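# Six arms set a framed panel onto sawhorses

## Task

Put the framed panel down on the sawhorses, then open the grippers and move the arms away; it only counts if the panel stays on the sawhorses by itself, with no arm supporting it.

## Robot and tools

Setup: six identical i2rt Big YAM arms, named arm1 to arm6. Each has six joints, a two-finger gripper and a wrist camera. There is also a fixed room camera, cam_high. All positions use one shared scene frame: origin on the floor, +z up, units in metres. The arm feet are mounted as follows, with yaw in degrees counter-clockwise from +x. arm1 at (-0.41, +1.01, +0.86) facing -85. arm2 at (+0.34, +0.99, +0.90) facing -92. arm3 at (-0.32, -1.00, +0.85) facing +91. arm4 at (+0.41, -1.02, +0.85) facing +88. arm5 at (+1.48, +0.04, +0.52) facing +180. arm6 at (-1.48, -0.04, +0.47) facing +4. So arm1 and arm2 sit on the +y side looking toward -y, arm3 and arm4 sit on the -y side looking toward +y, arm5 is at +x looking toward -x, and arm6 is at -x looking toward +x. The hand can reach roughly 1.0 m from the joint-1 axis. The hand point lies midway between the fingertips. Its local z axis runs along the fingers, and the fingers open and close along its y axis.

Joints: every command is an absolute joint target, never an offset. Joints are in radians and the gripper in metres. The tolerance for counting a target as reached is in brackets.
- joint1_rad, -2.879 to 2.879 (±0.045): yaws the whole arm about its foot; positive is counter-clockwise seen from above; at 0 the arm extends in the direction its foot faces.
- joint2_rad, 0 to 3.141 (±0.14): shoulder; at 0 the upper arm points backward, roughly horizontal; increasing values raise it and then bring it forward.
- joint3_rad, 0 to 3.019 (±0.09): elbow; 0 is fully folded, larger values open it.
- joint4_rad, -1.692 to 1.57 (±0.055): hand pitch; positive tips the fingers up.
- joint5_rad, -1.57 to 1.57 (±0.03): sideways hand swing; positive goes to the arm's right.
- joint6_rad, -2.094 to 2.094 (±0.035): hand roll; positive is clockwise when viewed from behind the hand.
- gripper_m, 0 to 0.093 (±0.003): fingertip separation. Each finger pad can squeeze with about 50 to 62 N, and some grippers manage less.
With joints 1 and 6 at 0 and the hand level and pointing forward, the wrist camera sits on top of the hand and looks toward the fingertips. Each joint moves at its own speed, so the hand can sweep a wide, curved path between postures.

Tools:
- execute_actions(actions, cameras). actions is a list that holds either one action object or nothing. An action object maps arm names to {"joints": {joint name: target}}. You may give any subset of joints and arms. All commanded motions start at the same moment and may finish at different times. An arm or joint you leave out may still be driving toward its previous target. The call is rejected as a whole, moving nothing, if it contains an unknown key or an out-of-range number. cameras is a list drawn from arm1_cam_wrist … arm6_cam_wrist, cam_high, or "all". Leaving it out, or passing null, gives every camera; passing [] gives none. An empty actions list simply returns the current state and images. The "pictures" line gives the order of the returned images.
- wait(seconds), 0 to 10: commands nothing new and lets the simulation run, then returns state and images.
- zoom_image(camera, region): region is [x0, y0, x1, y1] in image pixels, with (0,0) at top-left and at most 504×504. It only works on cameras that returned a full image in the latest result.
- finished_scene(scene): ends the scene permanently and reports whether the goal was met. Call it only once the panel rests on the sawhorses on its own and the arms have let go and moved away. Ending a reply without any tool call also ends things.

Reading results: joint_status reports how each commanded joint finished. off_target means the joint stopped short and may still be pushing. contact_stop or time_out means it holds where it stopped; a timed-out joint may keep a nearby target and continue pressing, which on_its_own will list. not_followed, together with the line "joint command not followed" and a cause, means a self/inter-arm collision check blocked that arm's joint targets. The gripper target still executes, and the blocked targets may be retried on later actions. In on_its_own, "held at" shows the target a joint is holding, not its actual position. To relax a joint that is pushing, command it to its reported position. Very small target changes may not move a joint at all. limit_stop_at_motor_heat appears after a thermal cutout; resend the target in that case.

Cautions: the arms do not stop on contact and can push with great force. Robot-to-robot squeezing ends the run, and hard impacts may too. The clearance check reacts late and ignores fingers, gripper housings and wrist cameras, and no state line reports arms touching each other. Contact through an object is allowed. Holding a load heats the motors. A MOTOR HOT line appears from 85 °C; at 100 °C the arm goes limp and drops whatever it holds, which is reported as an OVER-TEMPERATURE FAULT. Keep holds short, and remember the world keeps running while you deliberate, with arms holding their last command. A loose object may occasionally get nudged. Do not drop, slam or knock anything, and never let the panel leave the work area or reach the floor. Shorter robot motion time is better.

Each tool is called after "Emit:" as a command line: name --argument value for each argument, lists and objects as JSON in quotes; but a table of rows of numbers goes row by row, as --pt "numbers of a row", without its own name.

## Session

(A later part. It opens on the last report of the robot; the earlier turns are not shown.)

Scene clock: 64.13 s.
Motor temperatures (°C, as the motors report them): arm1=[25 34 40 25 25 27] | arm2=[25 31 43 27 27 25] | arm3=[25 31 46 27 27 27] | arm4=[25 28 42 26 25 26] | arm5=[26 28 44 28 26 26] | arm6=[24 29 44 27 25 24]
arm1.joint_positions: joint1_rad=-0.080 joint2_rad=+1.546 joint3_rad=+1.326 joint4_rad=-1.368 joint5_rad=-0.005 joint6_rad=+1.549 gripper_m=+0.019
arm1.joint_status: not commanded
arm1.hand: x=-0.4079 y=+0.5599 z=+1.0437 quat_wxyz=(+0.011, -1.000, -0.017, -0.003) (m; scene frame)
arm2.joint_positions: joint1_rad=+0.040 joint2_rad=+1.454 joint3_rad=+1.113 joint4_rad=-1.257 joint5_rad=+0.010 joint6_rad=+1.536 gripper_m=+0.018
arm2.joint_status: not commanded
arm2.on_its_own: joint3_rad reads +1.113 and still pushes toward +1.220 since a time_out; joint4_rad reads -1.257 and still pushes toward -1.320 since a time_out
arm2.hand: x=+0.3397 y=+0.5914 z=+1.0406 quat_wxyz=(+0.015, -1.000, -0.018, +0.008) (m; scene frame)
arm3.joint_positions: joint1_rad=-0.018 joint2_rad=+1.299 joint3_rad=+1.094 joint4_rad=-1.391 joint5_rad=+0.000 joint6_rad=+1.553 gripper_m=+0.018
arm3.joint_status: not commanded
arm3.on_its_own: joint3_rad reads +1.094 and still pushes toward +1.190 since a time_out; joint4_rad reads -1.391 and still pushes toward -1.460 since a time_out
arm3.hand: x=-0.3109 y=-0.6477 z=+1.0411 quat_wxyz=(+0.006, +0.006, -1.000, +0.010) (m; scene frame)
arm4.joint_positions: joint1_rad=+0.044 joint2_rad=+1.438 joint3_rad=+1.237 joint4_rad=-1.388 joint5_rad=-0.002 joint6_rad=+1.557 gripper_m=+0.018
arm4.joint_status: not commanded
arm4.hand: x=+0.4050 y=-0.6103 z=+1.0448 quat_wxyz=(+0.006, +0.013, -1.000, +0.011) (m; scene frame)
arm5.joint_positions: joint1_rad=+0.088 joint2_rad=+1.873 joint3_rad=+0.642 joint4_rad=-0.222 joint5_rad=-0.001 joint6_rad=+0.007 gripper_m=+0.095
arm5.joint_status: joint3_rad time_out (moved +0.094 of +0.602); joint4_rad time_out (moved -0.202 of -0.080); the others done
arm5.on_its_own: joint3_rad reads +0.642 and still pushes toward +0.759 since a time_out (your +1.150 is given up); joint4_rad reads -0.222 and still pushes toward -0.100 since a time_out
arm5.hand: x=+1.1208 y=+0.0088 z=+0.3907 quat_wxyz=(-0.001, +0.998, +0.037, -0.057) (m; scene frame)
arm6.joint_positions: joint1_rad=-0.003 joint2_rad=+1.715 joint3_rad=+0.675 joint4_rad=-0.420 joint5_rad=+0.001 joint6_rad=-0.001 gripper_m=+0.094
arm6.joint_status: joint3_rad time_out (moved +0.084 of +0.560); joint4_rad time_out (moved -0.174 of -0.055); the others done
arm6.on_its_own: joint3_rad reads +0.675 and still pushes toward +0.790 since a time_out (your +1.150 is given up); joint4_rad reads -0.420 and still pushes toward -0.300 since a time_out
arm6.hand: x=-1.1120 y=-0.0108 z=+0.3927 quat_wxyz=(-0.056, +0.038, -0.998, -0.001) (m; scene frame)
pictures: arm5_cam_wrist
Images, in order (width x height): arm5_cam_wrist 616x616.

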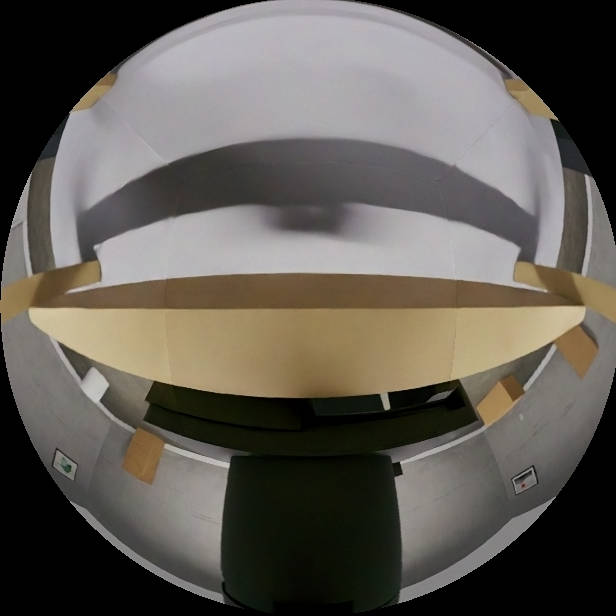

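Emit:
execute_actions --actions '[{"arm5":{"joints":{"joint2_rad":1.7,"joint3_rad":0.58,"joint4_rad":-0.2,"joint1_rad":0.55,"gripper_m":0}},"arm6":{"joints":{"joint2_rad":1.55,"joint3_rad":0.61,"joint4_rad":-0.38,"joint1_rad":0.5,"gripper_m":0}}}]' --cameras '[]'

Emit:
execute_actions --actions '[{"arm5":{"joints":{"joint2_rad":1.86,"joint3_rad":1.05,"joint4_rad":-0.1,"joint1_rad":0.42}},"arm6":{"joints":{"joint2_rad":1.75,"joint3_rad":1.07,"joint4_rad":-0.25,"joint1_rad":0.37}}}]' --cameras '["arm5_cam_wrist","arm6_cam_wrist","cam_high"]'

Scene clock: 81.83 s.
Motor temperatures (°C, as the motors report them): arm1=[25 34 43 25 25 27] | arm2=[25 31 45 27 27 25] | arm3=[25 31 49 27 27 27] | arm4=[25 28 44 26 25 26] | arm5=[26 28 40 27 26 26] | arm6=[24 29 41 27 25 24]
arm1.joint_positions: joint1_rad=-0.080 joint2_rad=+1.546 joint3_rad=+1.326 joint4_rad=-1.368 joint5_rad=-0.005 joint6_rad=+1.549 gripper_m=+0.019
arm1.joint_status: not commanded
arm1.hand: x=-0.4079 y=+0.5599 z=+1.0437 quat_wxyz=(+0.011, -1.000, -0.017, -0.003) (m; scene frame)
arm2.joint_positions: joint1_rad=+0.040 joint2_rad=+1.454 joint3_rad=+1.113 joint4_rad=-1.257 joint5_rad=+0.010 joint6_rad=+1.536 gripper_m=+0.018
arm2.joint_status: not commanded
arm2.on_its_own: joint3_rad reads +1.113 and still pushes toward +1.220 since a time_out; joint4_rad reads -1.257 and still pushes toward -1.320 since a time_out
arm2.hand: x=+0.3397 y=+0.5914 z=+1.0406 quat_wxyz=(+0.015, -1.000, -0.018, +0.008) (m; scene frame)
arm3.joint_positions: joint1_rad=-0.018 joint2_rad=+1.299 joint3_rad=+1.094 joint4_rad=-1.391 joint5_rad=+0.000 joint6_rad=+1.553 gripper_m=+0.018
arm3.joint_status: not commanded
arm3.on_its_own: joint3_rad reads +1.094 and still pushes toward +1.190 since a time_out; joint4_rad reads -1.391 and still pushes toward -1.460 since a time_out
arm3.hand: x=-0.3109 y=-0.6477 z=+1.0411 quat_wxyz=(+0.006, +0.006, -1.000, +0.010) (m; scene frame)
arm4.joint_positions: joint1_rad=+0.044 joint2_rad=+1.438 joint3_rad=+1.237 joint4_rad=-1.388 joint5_rad=-0.002 joint6_rad=+1.557 gripper_m=+0.018
arm4.joint_status: not commanded
arm4.hand: x=+0.4050 y=-0.6103 z=+1.0448 quat_wxyz=(+0.006, +0.013, -1.000, +0.011) (m; scene frame)
arm5.joint_positions: joint1_rad=+0.551 joint2_rad=+1.688 joint3_rad=+0.582 joint4_rad=-0.207 joint5_rad=+0.000 joint6_rad=+0.015 gripper_m=+0.001
arm5.joint_status: all done
arm5.hand: x=+1.1608 y=-0.1528 z=+0.4411 quat_wxyz=(+0.031, +0.958, +0.260, -0.121) (m; scene frame)
arm6.joint_positions: joint1_rad=+0.502 joint2_rad=+1.545 joint3_rad=+0.611 joint4_rad=-0.389 joint5_rad=+0.002 joint6_rad=+0.012 gripper_m=+0.000
arm6.joint_status: all done
arm6.hand: x=-1.1674 y=+0.1633 z=+0.4359 quat_wxyz=(-0.118, +0.278, -0.953, -0.034) (m; scene frame)
pictures: none
No camera images: the call's "cameras" was empty. Leave "cameras" out to get every camera's image.

Scene clock: 84.33 s.
Motor temperatures (°C, as the motors report them): arm1=[25 34 43 25 25 27] | arm2=[25 31 46 27 27 25] | arm3=[25 31 49 27 27 27] | arm4=[25 28 44 26 25 26] | arm5=[26 28 43 27 26 26] | arm6=[24 29 44 26 25 24]
arm1.joint_positions: joint1_rad=-0.080 joint2_rad=+1.546 joint3_rad=+1.326 joint4_rad=-1.368 joint5_rad=-0.005 joint6_rad=+1.549 gripper_m=+0.019
arm1.joint_status: not commanded
arm1.hand: x=-0.4079 y=+0.5599 z=+1.0437 quat_wxyz=(+0.011, -1.000, -0.017, -0.003) (m; scene frame)
arm2.joint_positions: joint1_rad=+0.040 joint2_rad=+1.454 joint3_rad=+1.113 joint4_rad=-1.257 joint5_rad=+0.010 joint6_rad=+1.536 gripper_m=+0.018
arm2.joint_status: not commanded
arm2.on_its_own: joint3_rad reads +1.113 and still pushes toward +1.220 since a time_out; joint4_rad reads -1.257 and still pushes toward -1.320 since a time_out
arm2.hand: x=+0.3397 y=+0.5914 z=+1.0406 quat_wxyz=(+0.015, -1.000, -0.018, +0.008) (m; scene frame)
arm3.joint_positions: joint1_rad=-0.018 joint2_rad=+1.299 joint3_rad=+1.094 joint4_rad=-1.391 joint5_rad=+0.000 joint6_rad=+1.553 gripper_m=+0.018
arm3.joint_status: not commanded
arm3.on_its_own: joint3_rad reads +1.094 and still pushes toward +1.190 since a time_out; joint4_rad reads -1.391 and still pushes toward -1.460 since a time_out
arm3.hand: x=-0.3109 y=-0.6477 z=+1.0411 quat_wxyz=(+0.006, +0.006, -1.000, +0.010) (m; scene frame)
arm4.joint_positions: joint1_rad=+0.044 joint2_rad=+1.438 joint3_rad=+1.237 joint4_rad=-1.388 joint5_rad=-0.002 joint6_rad=+1.557 gripper_m=+0.018
arm4.joint_status: not commanded
arm4.hand: x=+0.4050 y=-0.6103 z=+1.0448 quat_wxyz=(+0.006, +0.013, -1.000, +0.011) (m; scene frame)
arm5.joint_positions: joint1_rad=+0.460 joint2_rad=+1.850 joint3_rad=+0.687 joint4_rad=-0.224 joint5_rad=-0.015 joint6_rad=+0.023 gripper_m=+0.001
arm5.joint_status: joint3_rad time_out (moved +0.105 of +0.468); joint4_rad time_out (moved -0.017 of +0.107); the others done
arm5.on_its_own: joint3_rad reads +0.687 and still pushes toward +0.804 since a time_out (your +1.050 is given up); joint4_rad reads -0.224 and still pushes toward -0.100 since a time_out
arm5.hand: x=+1.1275 y=-0.1345 z=+0.4053 quat_wxyz=(+0.025, +0.973, +0.213, -0.085) (m; scene frame)
arm6.joint_positions: joint1_rad=+0.405 joint2_rad=+1.710 joint3_rad=+0.728 joint4_rad=-0.375 joint5_rad=-0.009 joint6_rad=+0.034 gripper_m=+0.000
arm6.joint_status: joint3_rad time_out (moved +0.118 of +0.459); joint4_rad time_out (moved +0.014 of +0.139); the others done
arm6.on_its_own: joint3_rad reads +0.728 and still pushes toward +0.844 since a time_out (your +1.070 is given up); joint4_rad reads -0.375 and still pushes toward -0.250 since a time_out
arm6.hand: x=-1.1155 y=+0.1521 z=+0.4091 quat_wxyz=(-0.102, +0.221, -0.969, -0.031) (m; scene frame)
pictures: arm5_cam_wrist, arm6_cam_wrist, cam_high
Images, in order (width x height): arm5_cam_wrist 616x616, arm6_cam_wrist 616x616, cam_high 672x504.

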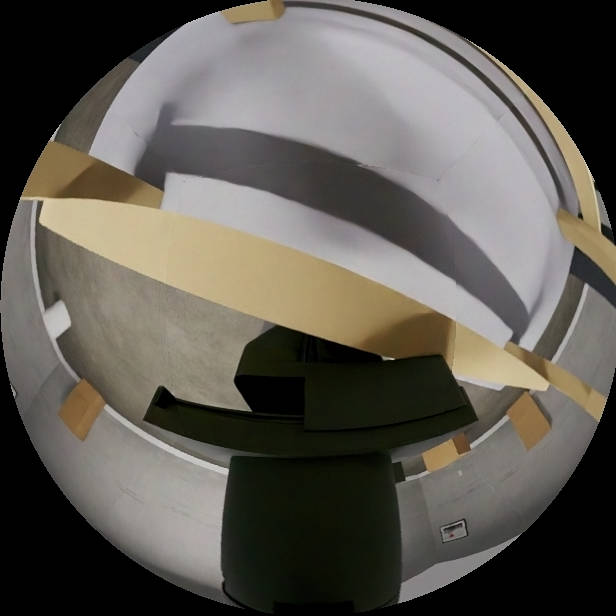

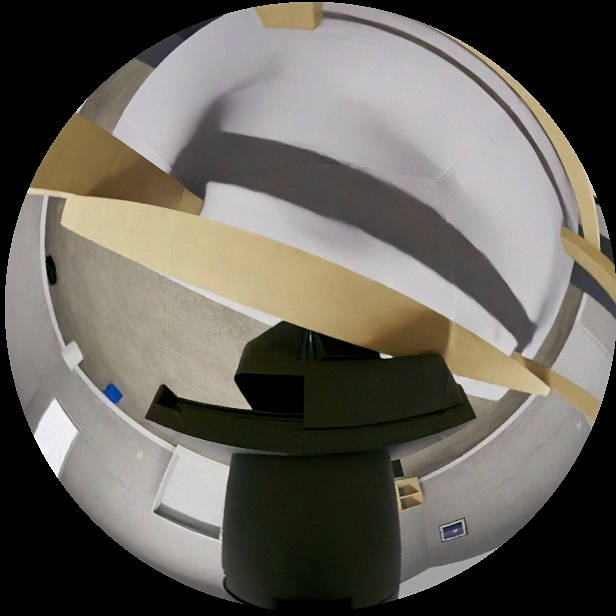

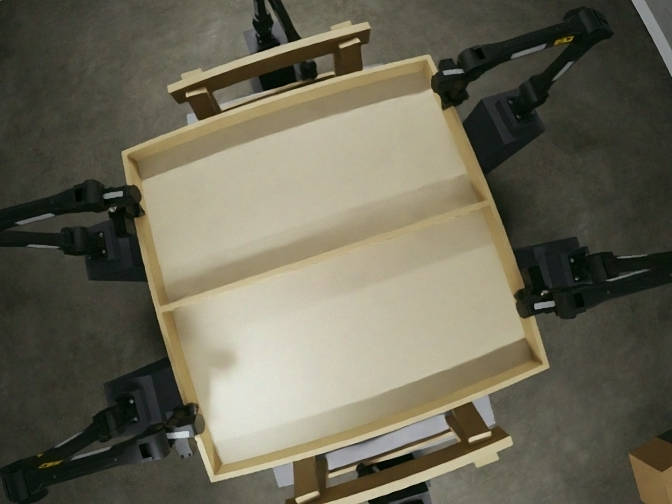

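Emit:
execute_actions --actions '[{"arm5":{"joints":{"joint2_rad":1.74,"joint3_rad":1.0,"joint4_rad":-0.05,"joint1_rad":0.1}},"arm6":{"joints":{"joint2_rad":1.62,"joint3_rad":1.02,"joint4_rad":-0.2,"joint1_rad":0.0}}}]' --cameras '["arm5_cam_wrist","arm6_cam_wrist"]'

Scene clock: 91.50 s.
Motor temperatures (°C, as the motors report them): arm1=[25 34 44 25 25 27] | arm2=[25 31 46 27 27 25] | arm3=[25 31 50 27 27 27] | arm4=[25 28 45 26 25 26] | arm5=[26 28 45 28 26 26] | arm6=[24 29 46 27 27 24]
arm1.joint_positions: joint1_rad=-0.080 joint2_rad=+1.546 joint3_rad=+1.326 joint4_rad=-1.368 joint5_rad=-0.005 joint6_rad=+1.549 gripper_m=+0.019
arm1.joint_status: not commanded
arm1.hand: x=-0.4079 y=+0.5599 z=+1.0437 quat_wxyz=(+0.011, -1.000, -0.017, -0.003) (m; scene frame)
arm2.joint_positions: joint1_rad=+0.040 joint2_rad=+1.454 joint3_rad=+1.113 joint4_rad=-1.257 joint5_rad=+0.010 joint6_rad=+1.536 gripper_m=+0.018
arm2.joint_status: not commanded
arm2.on_its_own: joint3_rad reads +1.113 and still pushes toward +1.220 since a time_out; joint4_rad reads -1.257 and still pushes toward -1.320 since a time_out
arm2.hand: x=+0.3397 y=+0.5914 z=+1.0406 quat_wxyz=(+0.015, -1.000, -0.018, +0.008) (m; scene frame)
arm3.joint_positions: joint1_rad=-0.018 joint2_rad=+1.299 joint3_rad=+1.094 joint4_rad=-1.391 joint5_rad=+0.000 joint6_rad=+1.553 gripper_m=+0.018
arm3.joint_status: not commanded
arm3.on_its_own: joint3_rad reads +1.094 and still pushes toward +1.190 since a time_out; joint4_rad reads -1.391 and still pushes toward -1.460 since a time_out
arm3.hand: x=-0.3109 y=-0.6477 z=+1.0411 quat_wxyz=(+0.006, +0.006, -1.000, +0.010) (m; scene frame)
arm4.joint_positions: joint1_rad=+0.044 joint2_rad=+1.438 joint3_rad=+1.237 joint4_rad=-1.388 joint5_rad=-0.002 joint6_rad=+1.557 gripper_m=+0.018
arm4.joint_status: not commanded
arm4.hand: x=+0.4050 y=-0.6103 z=+1.0448 quat_wxyz=(+0.006, +0.013, -1.000, +0.011) (m; scene frame)
arm5.joint_positions: joint1_rad=+0.144 joint2_rad=+1.808 joint3_rad=+0.672 joint4_rad=-0.217 joint5_rad=-0.035 joint6_rad=+0.011 gripper_m=+0.001
arm5.joint_status: joint3_rad time_out (moved -0.015 of +0.313); joint4_rad time_out (moved +0.006 of +0.174); the others done
arm5.on_its_own: joint3_rad reads +0.672 and still pushes toward +0.799 since a time_out (your +1.000 is given up); joint4_rad reads -0.217 and still pushes toward -0.050 since a time_out
arm5.hand: x=+1.0889 y=-0.0218 z=+0.4191 quat_wxyz=(+0.021, +0.992, +0.065, -0.105) (m; scene frame)
arm6.joint_positions: joint1_rad=+0.053 joint2_rad=+1.660 joint3_rad=+0.711 joint4_rad=-0.377 joint5_rad=-0.039 joint6_rad=+0.007 gripper_m=+0.000
arm6.joint_status: joint1_rad time_out (moved -0.352 of -0.405); joint3_rad time_out (moved -0.018 of +0.292); joint4_rad time_out (moved -0.002 of +0.175); the others done
arm6.on_its_own: joint1_rad reads +0.053 and still pushes toward +0.000 since a time_out; joint3_rad reads +0.711 and still pushes toward +0.841 since a time_out (your +1.020 is given up); joint4_rad reads -0.377 and still pushes toward -0.200 since a time_out
arm6.hand: x=-1.0739 y=+0.0216 z=+0.4237 quat_wxyz=(-0.121, +0.064, -0.990, -0.027) (m; scene frame)
pictures: arm5_cam_wrist, arm6_cam_wrist
Images, in order (width x height): arm5_cam_wrist 616x616, arm6_cam_wrist 616x616.

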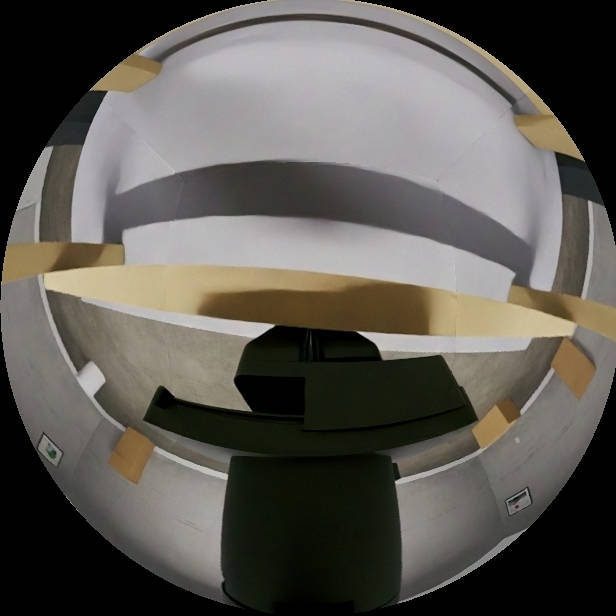

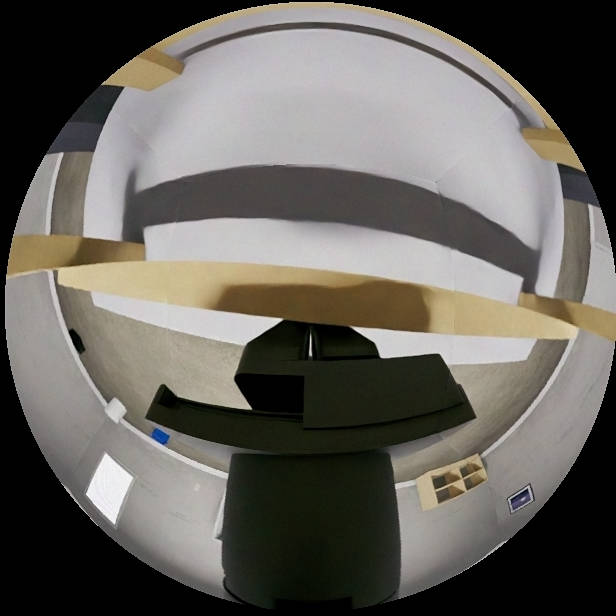

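It moves. Sweep to the other side, pushing.

Emit:
execute_actions --actions '[{"arm5":{"joints":{"joint2_rad":1.84,"joint3_rad":1.05,"joint4_rad":0,"joint1_rad":-0.5}},"arm6":{"joints":{"joint2_rad":1.73,"joint3_rad":1.05,"joint4_rad":-0.15,"joint1_rad":-0.55}}}]' --cameras '["arm5_cam_wrist","arm6_cam_wrist"]'

Scene clock: 100.20 s.
Motor temperatures (°C, as the motors report them): arm1=[25 34 44 25 25 27] | arm2=[25 31 47 27 27 25] | arm3=[25 31 51 27 27 27] | arm4=[25 28 46 26 25 26] | arm5=[26 29 45 28 27 26] | arm6=[24 29 47 27 28 24]
arm1.joint_positions: joint1_rad=-0.080 joint2_rad=+1.546 joint3_rad=+1.326 joint4_rad=-1.368 joint5_rad=-0.005 joint6_rad=+1.549 gripper_m=+0.019
arm1.joint_status: not commanded
arm1.hand: x=-0.4079 y=+0.5599 z=+1.0437 quat_wxyz=(+0.011, -1.000, -0.017, -0.003) (m; scene frame)
arm2.joint_positions: joint1_rad=+0.040 joint2_rad=+1.454 joint3_rad=+1.113 joint4_rad=-1.257 joint5_rad=+0.010 joint6_rad=+1.536 gripper_m=+0.018
arm2.joint_status: not commanded
arm2.on_its_own: joint3_rad reads +1.113 and still pushes toward +1.220 since a time_out; joint4_rad reads -1.257 and still pushes toward -1.320 since a time_out
arm2.hand: x=+0.3397 y=+0.5914 z=+1.0406 quat_wxyz=(+0.015, -1.000, -0.018, +0.008) (m; scene frame)
arm3.joint_positions: joint1_rad=-0.018 joint2_rad=+1.299 joint3_rad=+1.094 joint4_rad=-1.391 joint5_rad=+0.000 joint6_rad=+1.553 gripper_m=+0.018
arm3.joint_status: not commanded
arm3.on_its_own: joint3_rad reads +1.094 and still pushes toward +1.190 since a time_out; joint4_rad reads -1.391 and still pushes toward -1.460 since a time_out
arm3.hand: x=-0.3109 y=-0.6477 z=+1.0411 quat_wxyz=(+0.006, +0.006, -1.000, +0.010) (m; scene frame)
arm4.joint_positions: joint1_rad=+0.044 joint2_rad=+1.438 joint3_rad=+1.237 joint4_rad=-1.388 joint5_rad=-0.002 joint6_rad=+1.557 gripper_m=+0.018
arm4.joint_status: not commanded
arm4.hand: x=+0.4050 y=-0.6103 z=+1.0448 quat_wxyz=(+0.006, +0.013, -1.000, +0.011) (m; scene frame)
arm5.joint_positions: joint1_rad=-0.575 joint2_rad=+1.894 joint3_rad=+0.849 joint4_rad=-0.150 joint5_rad=+0.052 joint6_rad=-0.014 gripper_m=+0.001
arm5.joint_status: joint1_rad time_out (moved -0.719 of -0.644); joint3_rad time_out (moved +0.177 of +0.378); joint4_rad time_out (moved +0.067 of +0.217); the others done
arm5.on_its_own: joint1_rad reads -0.575 and still pushes toward -0.500 since a time_out; joint3_rad reads +0.849 and still pushes toward +0.961 since a time_out; joint4_rad reads -0.150 and still pushes toward +0.000 since a time_out
arm5.hand: x=+1.0728 y=+0.3130 z=+0.4345 quat_wxyz=(-0.084, +0.941, -0.279, -0.170) (m; scene frame)
arm6.joint_positions: joint1_rad=-0.621 joint2_rad=+1.762 joint3_rad=+0.850 joint4_rad=-0.296 joint5_rad=+0.038 joint6_rad=-0.013 gripper_m=+0.000
arm6.joint_status: joint1_rad time_out (moved -0.673 of -0.603); joint3_rad time_out (moved +0.139 of +0.339); joint4_rad time_out (moved +0.081 of +0.227); the others done
arm6.on_its_own: joint1_rad reads -0.621 and still pushes toward -0.550 since a time_out; joint3_rad reads +0.850 and still pushes toward +0.962 since a time_out; joint4_rad reads -0.296 and still pushes toward -0.150 since a time_out
arm6.hand: x=-1.0666 y=-0.2923 z=+0.4289 quat_wxyz=(-0.169, -0.261, -0.948, +0.068) (m; scene frame)
pictures: arm5_cam_wrist, arm6_cam_wrist
Images, in order (width x height): arm5_cam_wrist 616x616, arm6_cam_wrist 616x616.

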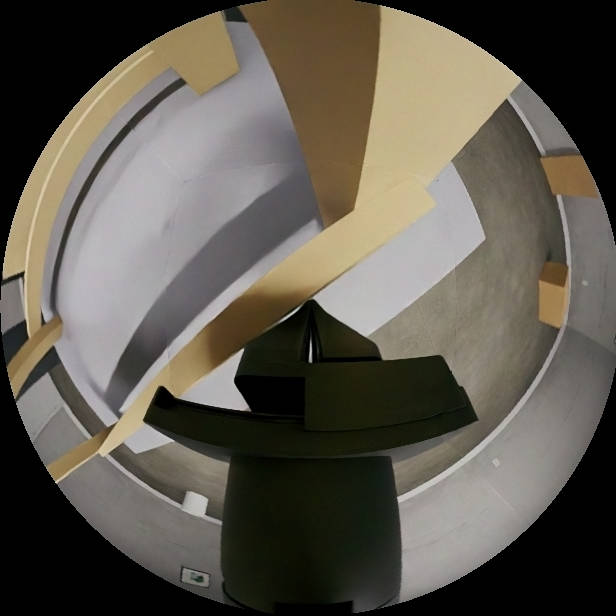

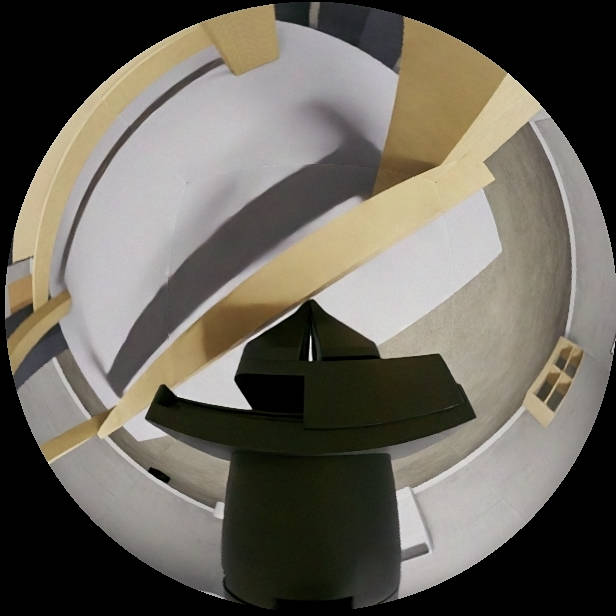

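Emit:
execute_actions --actions '[{"arm5":{"joints":{"joint2_rad":1.9,"joint3_rad":1.17,"joint4_rad":0,"joint1_rad":0.45}},"arm6":{"joints":{"joint2_rad":1.79,"joint3_rad":1.17,"joint4_rad":-0.13,"joint1_rad":0.35}}}]' --cameras '["arm5_cam_wrist","arm6_cam_wrist"]'

Scene clock: 107.20 s.
Motor temperatures (°C, as the motors report them): arm1=[25 34 45 25 25 27] | arm2=[25 31 47 27 27 25] | arm3=[25 31 51 27 27 27] | arm4=[25 28 46 26 25 26] | arm5=[26 29 46 28 29 26] | arm6=[25 30 49 28 32 24]
arm1.joint_positions: joint1_rad=-0.080 joint2_rad=+1.546 joint3_rad=+1.326 joint4_rad=-1.368 joint5_rad=-0.005 joint6_rad=+1.549 gripper_m=+0.019
arm1.joint_status: not commanded
arm1.hand: x=-0.4079 y=+0.5599 z=+1.0437 quat_wxyz=(+0.011, -1.000, -0.017, -0.003) (m; scene frame)
arm2.joint_positions: joint1_rad=+0.040 joint2_rad=+1.454 joint3_rad=+1.113 joint4_rad=-1.257 joint5_rad=+0.010 joint6_rad=+1.536 gripper_m=+0.018
arm2.joint_status: not commanded
arm2.on_its_own: joint3_rad reads +1.113 and still pushes toward +1.220 since a time_out; joint4_rad reads -1.257 and still pushes toward -1.320 since a time_out
arm2.hand: x=+0.3397 y=+0.5914 z=+1.0406 quat_wxyz=(+0.015, -1.000, -0.018, +0.008) (m; scene frame)
arm3.joint_positions: joint1_rad=-0.018 joint2_rad=+1.299 joint3_rad=+1.094 joint4_rad=-1.391 joint5_rad=+0.000 joint6_rad=+1.553 gripper_m=+0.018
arm3.joint_status: not commanded
arm3.on_its_own: joint3_rad reads +1.094 and still pushes toward +1.190 since a time_out; joint4_rad reads -1.391 and still pushes toward -1.460 since a time_out
arm3.hand: x=-0.3109 y=-0.6477 z=+1.0411 quat_wxyz=(+0.006, +0.006, -1.000, +0.010) (m; scene frame)
arm4.joint_positions: joint1_rad=+0.044 joint2_rad=+1.438 joint3_rad=+1.237 joint4_rad=-1.388 joint5_rad=-0.002 joint6_rad=+1.557 gripper_m=+0.018
arm4.joint_status: not commanded
arm4.hand: x=+0.4050 y=-0.6103 z=+1.0448 quat_wxyz=(+0.006, +0.013, -1.000, +0.011) (m; scene frame)
arm5.joint_positions: joint1_rad=+0.497 joint2_rad=+1.932 joint3_rad=+0.992 joint4_rad=-0.132 joint5_rad=-0.023 joint6_rad=+0.005 gripper_m=+0.001
arm5.joint_status: joint1_rad time_out (moved +1.071 of +1.025); joint3_rad time_out (moved +0.143 of +0.321); joint4_rad time_out (moved +0.018 of +0.150); the others done
arm5.on_its_own: joint1_rad reads +0.497 and still pushes toward +0.450 since a time_out; joint3_rad reads +0.992 and still pushes toward +1.104 since a time_out; joint4_rad reads -0.132 and still pushes toward +0.000 since a time_out
arm5.hand: x=+0.9808 y=-0.2306 z=+0.4570 quat_wxyz=(+0.068, +0.941, +0.236, -0.234) (m; scene frame)
arm6.joint_positions: joint1_rad=+0.438 joint2_rad=+1.833 joint3_rad=+0.968 joint4_rad=-0.279 joint5_rad=-0.046 joint6_rad=+0.007 gripper_m=+0.000
arm6.joint_status: joint1_rad time_out (moved +1.059 of +0.971); joint3_rad time_out (moved +0.118 of +0.320); joint4_rad time_out (moved +0.017 of +0.166); the others done
arm6.on_its_own: joint1_rad reads +0.438 and still pushes toward +0.350 since a time_out; joint3_rad reads +0.968 and still pushes toward +1.080 since a time_out; joint4_rad reads -0.279 and still pushes toward -0.130 since a time_out
arm6.hand: x=-1.0131 y=+0.2331 z=+0.4347 quat_wxyz=(-0.199, +0.251, -0.944, -0.075) (m; scene frame)
pictures: arm5_cam_wrist, arm6_cam_wrist
Images, in order (width x height): arm5_cam_wrist 616x616, arm6_cam_wrist 616x616.

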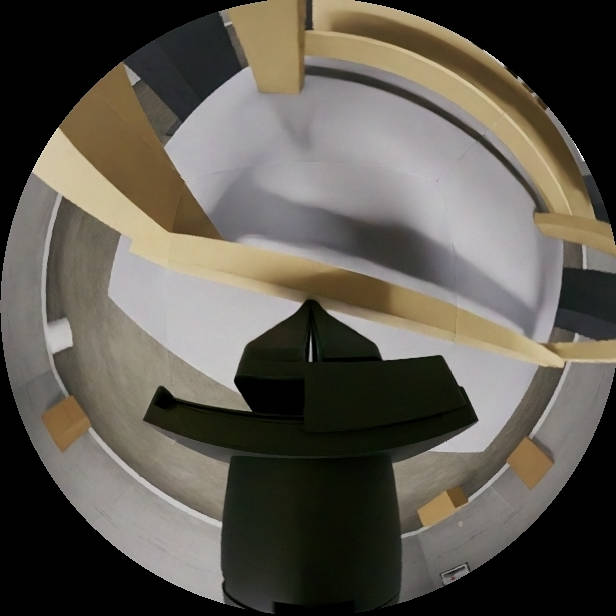

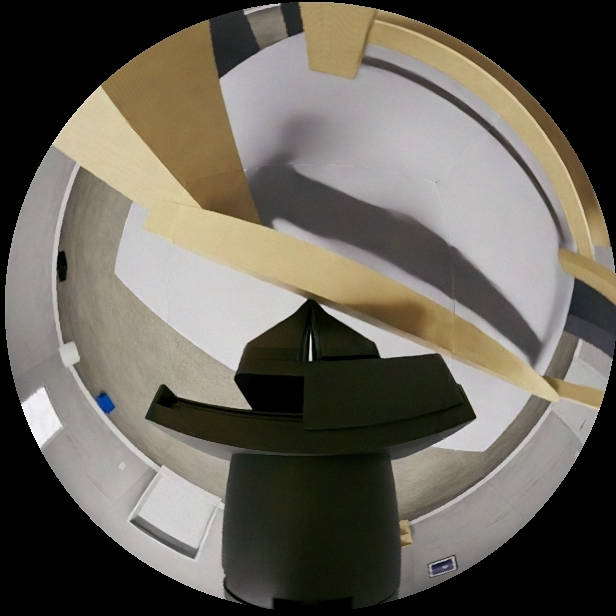

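Sweeping works; continue.

Emit:
execute_actions --actions '[{"arm5":{"joints":{"joint2_rad":2.04,"joint3_rad":1.37,"joint4_rad":-0.08,"joint1_rad":-0.27}},"arm6":{"joints":{"joint2_rad":1.89,"joint3_rad":1.33,"joint4_rad":-0.17,"joint1_rad":-0.4}}}]' --cameras '["arm5_cam_wrist","arm6_cam_wrist"]'

Scene clock: 114.53 s.
Motor temperatures (°C, as the motors report them): arm1=[25 35 45 25 25 27] | arm2=[25 31 48 27 27 25] | arm3=[25 31 52 27 27 27] | arm4=[25 28 47 26 25 26] | arm5=[26 29 46 28 29 26] | arm6=[25 30 49 28 33 24]
arm1.joint_positions: joint1_rad=-0.080 joint2_rad=+1.546 joint3_rad=+1.326 joint4_rad=-1.368 joint5_rad=-0.005 joint6_rad=+1.549 gripper_m=+0.019
arm1.joint_status: not commanded
arm1.hand: x=-0.4079 y=+0.5599 z=+1.0437 quat_wxyz=(+0.011, -1.000, -0.017, -0.003) (m; scene frame)
arm2.joint_positions: joint1_rad=+0.040 joint2_rad=+1.454 joint3_rad=+1.113 joint4_rad=-1.257 joint5_rad=+0.010 joint6_rad=+1.536 gripper_m=+0.018
arm2.joint_status: not commanded
arm2.on_its_own: joint3_rad reads +1.113 and still pushes toward +1.220 since a time_out; joint4_rad reads -1.257 and still pushes toward -1.320 since a time_out
arm2.hand: x=+0.3397 y=+0.5914 z=+1.0406 quat_wxyz=(+0.015, -1.000, -0.018, +0.008) (m; scene frame)
arm3.joint_positions: joint1_rad=-0.018 joint2_rad=+1.299 joint3_rad=+1.094 joint4_rad=-1.391 joint5_rad=+0.000 joint6_rad=+1.553 gripper_m=+0.018
arm3.joint_status: not commanded
arm3.on_its_own: joint3_rad reads +1.094 and still pushes toward +1.190 since a time_out; joint4_rad reads -1.391 and still pushes toward -1.460 since a time_out
arm3.hand: x=-0.3109 y=-0.6477 z=+1.0411 quat_wxyz=(+0.006, +0.006, -1.000, +0.010) (m; scene frame)
arm4.joint_positions: joint1_rad=+0.044 joint2_rad=+1.438 joint3_rad=+1.237 joint4_rad=-1.388 joint5_rad=-0.002 joint6_rad=+1.557 gripper_m=+0.018
arm4.joint_status: not commanded
arm4.hand: x=+0.4050 y=-0.6103 z=+1.0448 quat_wxyz=(+0.006, +0.013, -1.000, +0.011) (m; scene frame)
arm5.joint_positions: joint1_rad=-0.269 joint2_rad=+2.036 joint3_rad=+1.346 joint4_rad=-0.089 joint5_rad=+0.000 joint6_rad=-0.008 gripper_m=+0.001
arm5.joint_status: all done
arm5.hand: x=+0.7804 y=+0.2336 z=+0.5466 quat_wxyz=(-0.059, +0.915, -0.122, -0.381) (m; scene frame)
arm6.joint_positions: joint1_rad=-0.537 joint2_rad=+1.917 joint3_rad=+1.185 joint4_rad=-0.281 joint5_rad=+0.064 joint6_rad=-0.008 gripper_m=+0.000
arm6.joint_status: joint1_rad time_out (moved -0.975 of -0.838); joint3_rad time_out (moved +0.217 of +0.362); joint4_rad time_out (moved -0.003 of +0.109); the others done
arm6.on_its_own: joint1_rad reads -0.537 and still pushes toward -0.400 since a time_out; joint3_rad reads +1.185 and still pushes toward +1.298 since a time_out; joint4_rad reads -0.281 and still pushes toward -0.170 since a time_out
arm6.hand: x=-0.9170 y=-0.3261 z=+0.4713 quat_wxyz=(-0.261, -0.224, -0.934, +0.094) (m; scene frame)
pictures: arm5_cam_wrist, arm6_cam_wrist
Images, in order (width x height): arm5_cam_wrist 616x616, arm6_cam_wrist 616x616.

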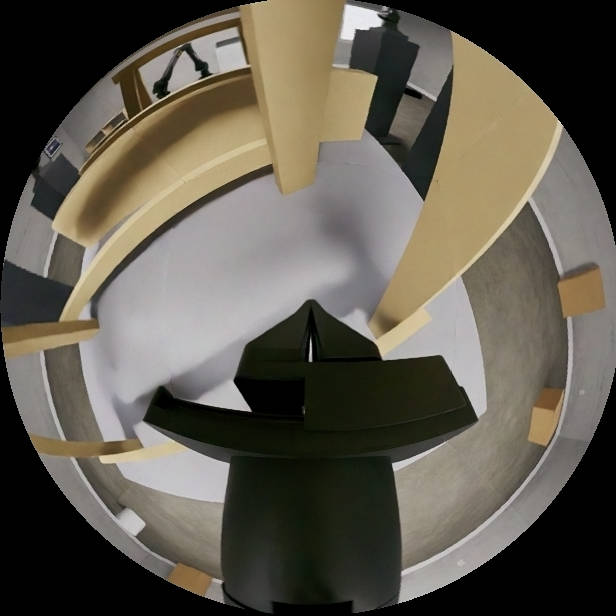

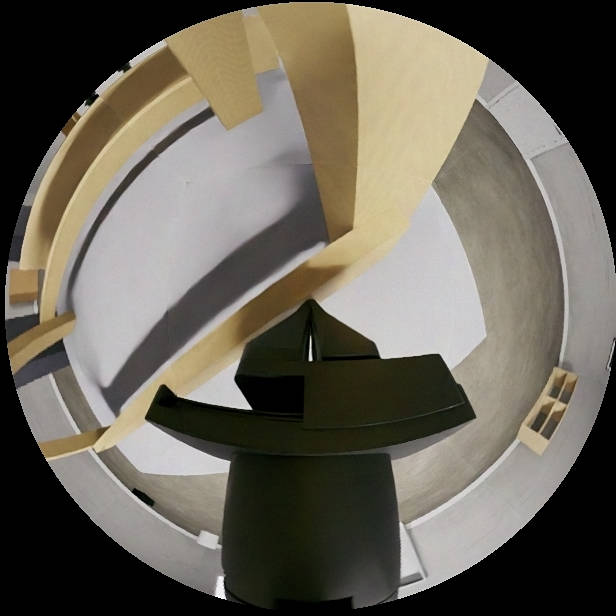

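Emit:
execute_actions --actions '[{"arm5":{"joints":{"joint2_rad":1.4,"joint3_rad":0.82,"joint1_rad":0.35}},"arm6":{"joints":{"joint2_rad":1.76,"joint3_rad":0.85,"joint4_rad":-0.25,"joint1_rad":-0.5}}}]' --cameras '[]'

Emit:
execute_actions --actions '[{"arm5":{"joints":{"joint2_rad":1.88}},"arm6":{"joints":{"joint1_rad":0.33}}}]' --cameras '[]'

Emit:
execute_actions --actions '[{"arm5":{"joints":{"joint2_rad":2.06,"joint3_rad":1.32,"joint1_rad":0.3}},"arm6":{"joints":{"joint2_rad":1.94,"joint3_rad":1.32,"joint4_rad":-0.17,"joint1_rad":0.24}}}]' --cameras '["arm5_cam_wrist","arm6_cam_wrist"]'

Scene clock: 122.60 s.
Motor temperatures (°C, as the motors report them): arm1=[25 35 46 25 25 27] | arm2=[25 31 48 27 27 25] | arm3=[25 31 52 27 27 27] | arm4=[25 28 47 26 25 26] | arm5=[26 30 43 27 28 26] | arm6=[25 31 48 27 34 24]
arm1.joint_positions: joint1_rad=-0.080 joint2_rad=+1.546 joint3_rad=+1.326 joint4_rad=-1.368 joint5_rad=-0.005 joint6_rad=+1.549 gripper_m=+0.019
arm1.joint_status: not commanded
arm1.hand: x=-0.4079 y=+0.5599 z=+1.0437 quat_wxyz=(+0.011, -1.000, -0.017, -0.003) (m; scene frame)
arm2.joint_positions: joint1_rad=+0.040 joint2_rad=+1.454 joint3_rad=+1.113 joint4_rad=-1.257 joint5_rad=+0.010 joint6_rad=+1.536 gripper_m=+0.018
arm2.joint_status: not commanded
arm2.on_its_own: joint3_rad reads +1.113 and still pushes toward +1.220 since a time_out; joint4_rad reads -1.257 and still pushes toward -1.320 since a time_out
arm2.hand: x=+0.3397 y=+0.5914 z=+1.0406 quat_wxyz=(+0.015, -1.000, -0.018, +0.008) (m; scene frame)
arm3.joint_positions: joint1_rad=-0.018 joint2_rad=+1.299 joint3_rad=+1.094 joint4_rad=-1.391 joint5_rad=+0.000 joint6_rad=+1.553 gripper_m=+0.018
arm3.joint_status: not commanded
arm3.on_its_own: joint3_rad reads +1.094 and still pushes toward +1.190 since a time_out; joint4_rad reads -1.391 and still pushes toward -1.460 since a time_out
arm3.hand: x=-0.3109 y=-0.6477 z=+1.0411 quat_wxyz=(+0.006, +0.006, -1.000, +0.010) (m; scene frame)
arm4.joint_positions: joint1_rad=+0.044 joint2_rad=+1.438 joint3_rad=+1.237 joint4_rad=-1.388 joint5_rad=-0.002 joint6_rad=+1.557 gripper_m=+0.018
arm4.joint_status: not commanded
arm4.hand: x=+0.4050 y=-0.6103 z=+1.0448 quat_wxyz=(+0.006, +0.013, -1.000, +0.011) (m; scene frame)
arm5.joint_positions: joint1_rad=+0.355 joint2_rad=+1.390 joint3_rad=+0.821 joint4_rad=-0.089 joint5_rad=-0.003 joint6_rad=-0.008 gripper_m=+0.001
arm5.joint_status: all done
arm5.hand: x=+0.9697 y=-0.1482 z=+0.6802 quat_wxyz=(+0.072, +0.884, +0.161, -0.432) (m; scene frame)
arm6.joint_positions: joint1_rad=-0.496 joint2_rad=+1.769 joint3_rad=+0.832 joint4_rad=-0.255 joint5_rad=+0.003 joint6_rad=-0.008 gripper_m=+0.000
arm6.joint_status: all done
arm6.hand: x=-1.0369 y=-0.2334 z=+0.4233 quat_wxyz=(-0.184, -0.201, -0.961, +0.042) (m; scene frame)
pictures: none
No camera images: the call's "cameras" was empty. Leave "cameras" out to get every camera's image.

Scene clock: 124.00 s.
Motor temperatures (°C, as the motors report them): arm1=[25 35 46 25 25 27] | arm2=[25 31 48 27 27 25] | arm3=[25 31 52 27 27 27] | arm4=[25 28 47 26 25 26] | arm5=[26 29 42 27 28 26] | arm6=[25 31 47 27 33 24]
arm1.joint_positions: joint1_rad=-0.080 joint2_rad=+1.546 joint3_rad=+1.326 joint4_rad=-1.368 joint5_rad=-0.005 joint6_rad=+1.549 gripper_m=+0.019
arm1.joint_status: not commanded
arm1.hand: x=-0.4079 y=+0.5599 z=+1.0437 quat_wxyz=(+0.011, -1.000, -0.017, -0.003) (m; scene frame)
arm2.joint_positions: joint1_rad=+0.040 joint2_rad=+1.454 joint3_rad=+1.113 joint4_rad=-1.257 joint5_rad=+0.010 joint6_rad=+1.536 gripper_m=+0.018
arm2.joint_status: not commanded
arm2.on_its_own: joint3_rad reads +1.113 and still pushes toward +1.220 since a time_out; joint4_rad reads -1.257 and still pushes toward -1.320 since a time_out
arm2.hand: x=+0.3397 y=+0.5914 z=+1.0406 quat_wxyz=(+0.015, -1.000, -0.018, +0.008) (m; scene frame)
arm3.joint_positions: joint1_rad=-0.018 joint2_rad=+1.299 joint3_rad=+1.094 joint4_rad=-1.391 joint5_rad=+0.000 joint6_rad=+1.553 gripper_m=+0.018
arm3.joint_status: not commanded
arm3.on_its_own: joint3_rad reads +1.094 and still pushes toward +1.190 since a time_out; joint4_rad reads -1.391 and still pushes toward -1.460 since a time_out
arm3.hand: x=-0.3109 y=-0.6477 z=+1.0411 quat_wxyz=(+0.006, +0.006, -1.000, +0.010) (m; scene frame)
arm4.joint_positions: joint1_rad=+0.044 joint2_rad=+1.438 joint3_rad=+1.237 joint4_rad=-1.388 joint5_rad=-0.002 joint6_rad=+1.557 gripper_m=+0.018
arm4.joint_status: not commanded
arm4.hand: x=+0.4050 y=-0.6103 z=+1.0448 quat_wxyz=(+0.006, +0.013, -1.000, +0.011) (m; scene frame)
arm5.joint_positions: joint1_rad=+0.355 joint2_rad=+1.895 joint3_rad=+0.811 joint4_rad=-0.089 joint5_rad=-0.003 joint6_rad=-0.008 gripper_m=+0.001
arm5.joint_status: all done
arm5.hand: x=+1.0232 y=-0.1269 z=+0.4253 quat_wxyz=(+0.031, +0.965, +0.174, -0.192) (m; scene frame)
arm6.joint_positions: joint1_rad=+0.337 joint2_rad=+1.769 joint3_rad=+0.832 joint4_rad=-0.255 joint5_rad=+0.001 joint6_rad=-0.008 gripper_m=+0.000
arm6.joint_status: all done
arm6.hand: x=-1.0353 y=+0.1554 z=+0.4227 quat_wxyz=(-0.184, +0.206, -0.960, -0.037) (m; scene frame)
pictures: none
No camera images: the call's "cameras" was empty. Leave "cameras" out to get every camera's image.

Scene clock: 126.57 s.
Motor temperatures (°C, as the motors report them): arm1=[25 35 46 25 25 27] | arm2=[25 31 48 27 27 25] | arm3=[25 31 53 27 27 27] | arm4=[25 28 47 26 25 26] | arm5=[26 29 45 27 28 26] | arm6=[25 31 49 27 32 24]
arm1.joint_positions: joint1_rad=-0.080 joint2_rad=+1.546 joint3_rad=+1.326 joint4_rad=-1.368 joint5_rad=-0.005 joint6_rad=+1.549 gripper_m=+0.019
arm1.joint_status: not commanded
arm1.hand: x=-0.4079 y=+0.5599 z=+1.0437 quat_wxyz=(+0.011, -1.000, -0.017, -0.003) (m; scene frame)
arm2.joint_positions: joint1_rad=+0.040 joint2_rad=+1.454 joint3_rad=+1.113 joint4_rad=-1.257 joint5_rad=+0.010 joint6_rad=+1.536 gripper_m=+0.018
arm2.joint_status: not commanded
arm2.on_its_own: joint3_rad reads +1.113 and still pushes toward +1.220 since a time_out; joint4_rad reads -1.257 and still pushes toward -1.320 since a time_out
arm2.hand: x=+0.3397 y=+0.5914 z=+1.0406 quat_wxyz=(+0.015, -1.000, -0.018, +0.008) (m; scene frame)
arm3.joint_positions: joint1_rad=-0.018 joint2_rad=+1.299 joint3_rad=+1.094 joint4_rad=-1.391 joint5_rad=+0.000 joint6_rad=+1.553 gripper_m=+0.018
arm3.joint_status: not commanded
arm3.on_its_own: joint3_rad reads +1.094 and still pushes toward +1.190 since a time_out; joint4_rad reads -1.391 and still pushes toward -1.460 since a time_out
arm3.hand: x=-0.3109 y=-0.6477 z=+1.0411 quat_wxyz=(+0.006, +0.006, -1.000, +0.010) (m; scene frame)
arm4.joint_positions: joint1_rad=+0.044 joint2_rad=+1.438 joint3_rad=+1.237 joint4_rad=-1.388 joint5_rad=-0.002 joint6_rad=+1.557 gripper_m=+0.018
arm4.joint_status: not commanded
arm4.hand: x=+0.4050 y=-0.6103 z=+1.0448 quat_wxyz=(+0.006, +0.013, -1.000, +0.011) (m; scene frame)
arm5.joint_positions: joint1_rad=+0.299 joint2_rad=+2.094 joint3_rad=+1.043 joint4_rad=-0.210 joint5_rad=-0.003 joint6_rad=+0.003 gripper_m=+0.001
arm5.joint_status: joint3_rad time_out (moved +0.232 of +0.509); the others done
arm5.on_its_own: joint3_rad reads +1.043 and still pushes toward +1.159 since a time_out (your +1.320 is given up)
arm5.hand: x=+0.9638 y=-0.1165 z=+0.3800 quat_wxyz=(+0.020, +0.978, +0.143, -0.150) (m; scene frame)
arm6.joint_positions: joint1_rad=+0.258 joint2_rad=+1.953 joint3_rad=+0.993 joint4_rad=-0.288 joint5_rad=-0.013 joint6_rad=+0.015 gripper_m=+0.000
arm6.joint_status: joint3_rad time_out (moved +0.161 of +0.488); joint4_rad time_out (moved -0.034 of +0.085); the others done
arm6.on_its_own: joint3_rad reads +0.993 and still pushes toward +1.109 since a time_out (your +1.320 is given up); joint4_rad reads -0.288 and still pushes toward -0.170 since a time_out
arm6.hand: x=-0.9817 y=+0.1366 z=+0.3812 quat_wxyz=(-0.157, +0.158, -0.974, -0.033) (m; scene frame)
pictures: arm5_cam_wrist, arm6_cam_wrist
Images, in order (width x height): arm5_cam_wrist 616x616, arm6_cam_wrist 616x616.

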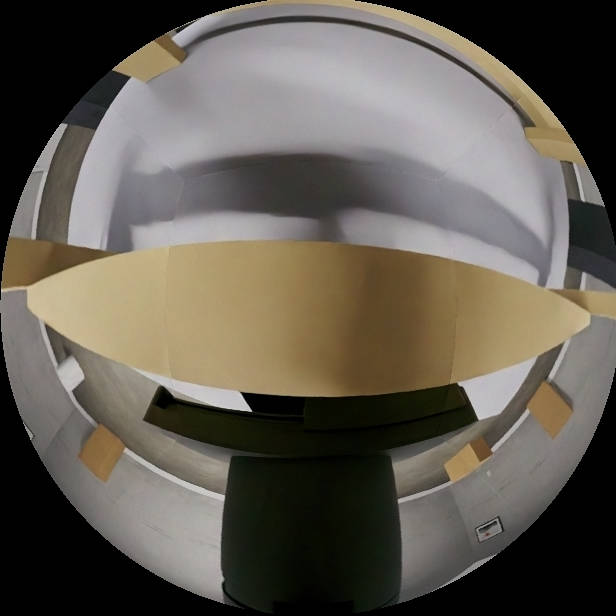

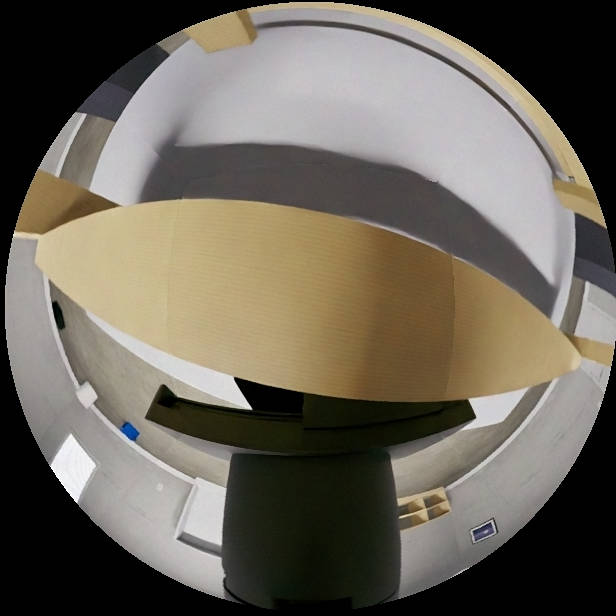

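Further out.

Emit:
execute_actions --actions '[{"arm5":{"joints":{"joint2_rad":2.06,"joint3_rad":1.36,"joint1_rad":0.52}},"arm6":{"joints":{"joint2_rad":1.94,"joint3_rad":1.32,"joint1_rad":0.42}}}]' --cameras '["arm5_cam_wrist","arm6_cam_wrist"]'

Scene clock: 132.30 s.
Motor temperatures (°C, as the motors report them): arm1=[25 35 46 25 25 27] | arm2=[25 31 49 27 27 25] | arm3=[25 31 53 27 27 27] | arm4=[25 28 48 26 25 26] | arm5=[26 30 47 28 27 26] | arm6=[25 31 50 27 31 24]
arm1.joint_positions: joint1_rad=-0.080 joint2_rad=+1.546 joint3_rad=+1.326 joint4_rad=-1.368 joint5_rad=-0.005 joint6_rad=+1.549 gripper_m=+0.019
arm1.joint_status: not commanded
arm1.hand: x=-0.4079 y=+0.5599 z=+1.0437 quat_wxyz=(+0.011, -1.000, -0.017, -0.003) (m; scene frame)
arm2.joint_positions: joint1_rad=+0.040 joint2_rad=+1.454 joint3_rad=+1.113 joint4_rad=-1.257 joint5_rad=+0.010 joint6_rad=+1.536 gripper_m=+0.018
arm2.joint_status: not commanded
arm2.on_its_own: joint3_rad reads +1.113 and still pushes toward +1.220 since a time_out; joint4_rad reads -1.257 and still pushes toward -1.320 since a time_out
arm2.hand: x=+0.3397 y=+0.5914 z=+1.0406 quat_wxyz=(+0.015, -1.000, -0.018, +0.008) (m; scene frame)
arm3.joint_positions: joint1_rad=-0.018 joint2_rad=+1.299 joint3_rad=+1.094 joint4_rad=-1.391 joint5_rad=+0.000 joint6_rad=+1.553 gripper_m=+0.018
arm3.joint_status: not commanded
arm3.on_its_own: joint3_rad reads +1.094 and still pushes toward +1.190 since a time_out; joint4_rad reads -1.391 and still pushes toward -1.460 since a time_out
arm3.hand: x=-0.3109 y=-0.6477 z=+1.0411 quat_wxyz=(+0.006, +0.006, -1.000, +0.010) (m; scene frame)
arm4.joint_positions: joint1_rad=+0.044 joint2_rad=+1.438 joint3_rad=+1.237 joint4_rad=-1.388 joint5_rad=-0.002 joint6_rad=+1.557 gripper_m=+0.018
arm4.joint_status: not commanded
arm4.hand: x=+0.4050 y=-0.6103 z=+1.0448 quat_wxyz=(+0.006, +0.013, -1.000, +0.011) (m; scene frame)
arm5.joint_positions: joint1_rad=+0.551 joint2_rad=+2.118 joint3_rad=+1.097 joint4_rad=-0.210 joint5_rad=-0.005 joint6_rad=+0.020 gripper_m=+0.001
arm5.joint_status: joint3_rad time_out (moved +0.054 of +0.317); the others done
arm5.on_its_own: joint3_rad reads +1.097 and still pushes toward +1.213 since a time_out (your +1.360 is given up)
arm5.hand: x=+0.9975 y=-0.2519 z=+0.3816 quat_wxyz=(+0.046, +0.952, +0.256, -0.159) (m; scene frame)
arm6.joint_positions: joint1_rad=+0.487 joint2_rad=+1.964 joint3_rad=+1.092 joint4_rad=-0.288 joint5_rad=-0.019 joint6_rad=+0.033 gripper_m=+0.000
arm6.joint_status: joint1_rad time_out (moved +0.229 of +0.162); joint3_rad time_out (moved +0.099 of +0.327); the others done
arm6.on_its_own: joint1_rad reads +0.487 and still pushes toward +0.420 since a time_out; joint3_rad reads +1.092 and still pushes toward +1.205 since a time_out (your +1.320 is given up); joint4_rad reads -0.288 and still pushes toward -0.170 since a time_out
arm6.hand: x=-0.9920 y=+0.2719 z=+0.4068 quat_wxyz=(-0.192, +0.259, -0.944, -0.068) (m; scene frame)
pictures: arm5_cam_wrist, arm6_cam_wrist
Images, in order (width x height): arm5_cam_wrist 616x616, arm6_cam_wrist 616x616.

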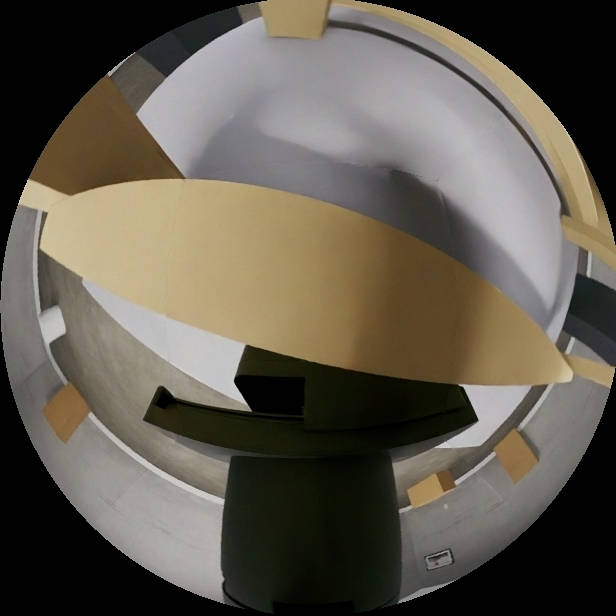

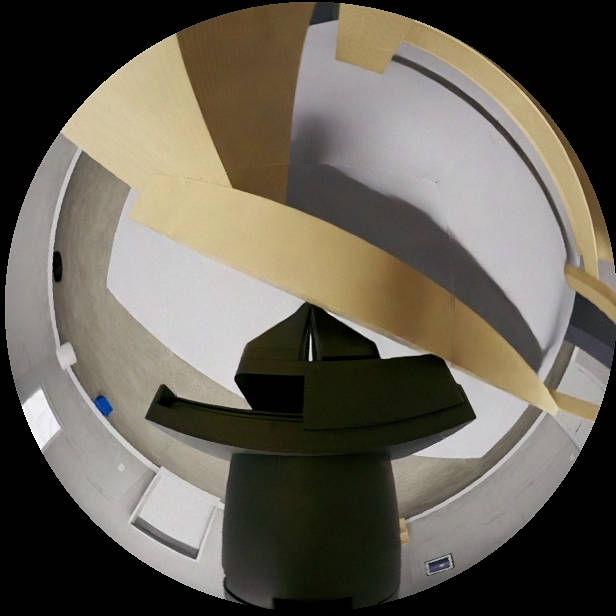

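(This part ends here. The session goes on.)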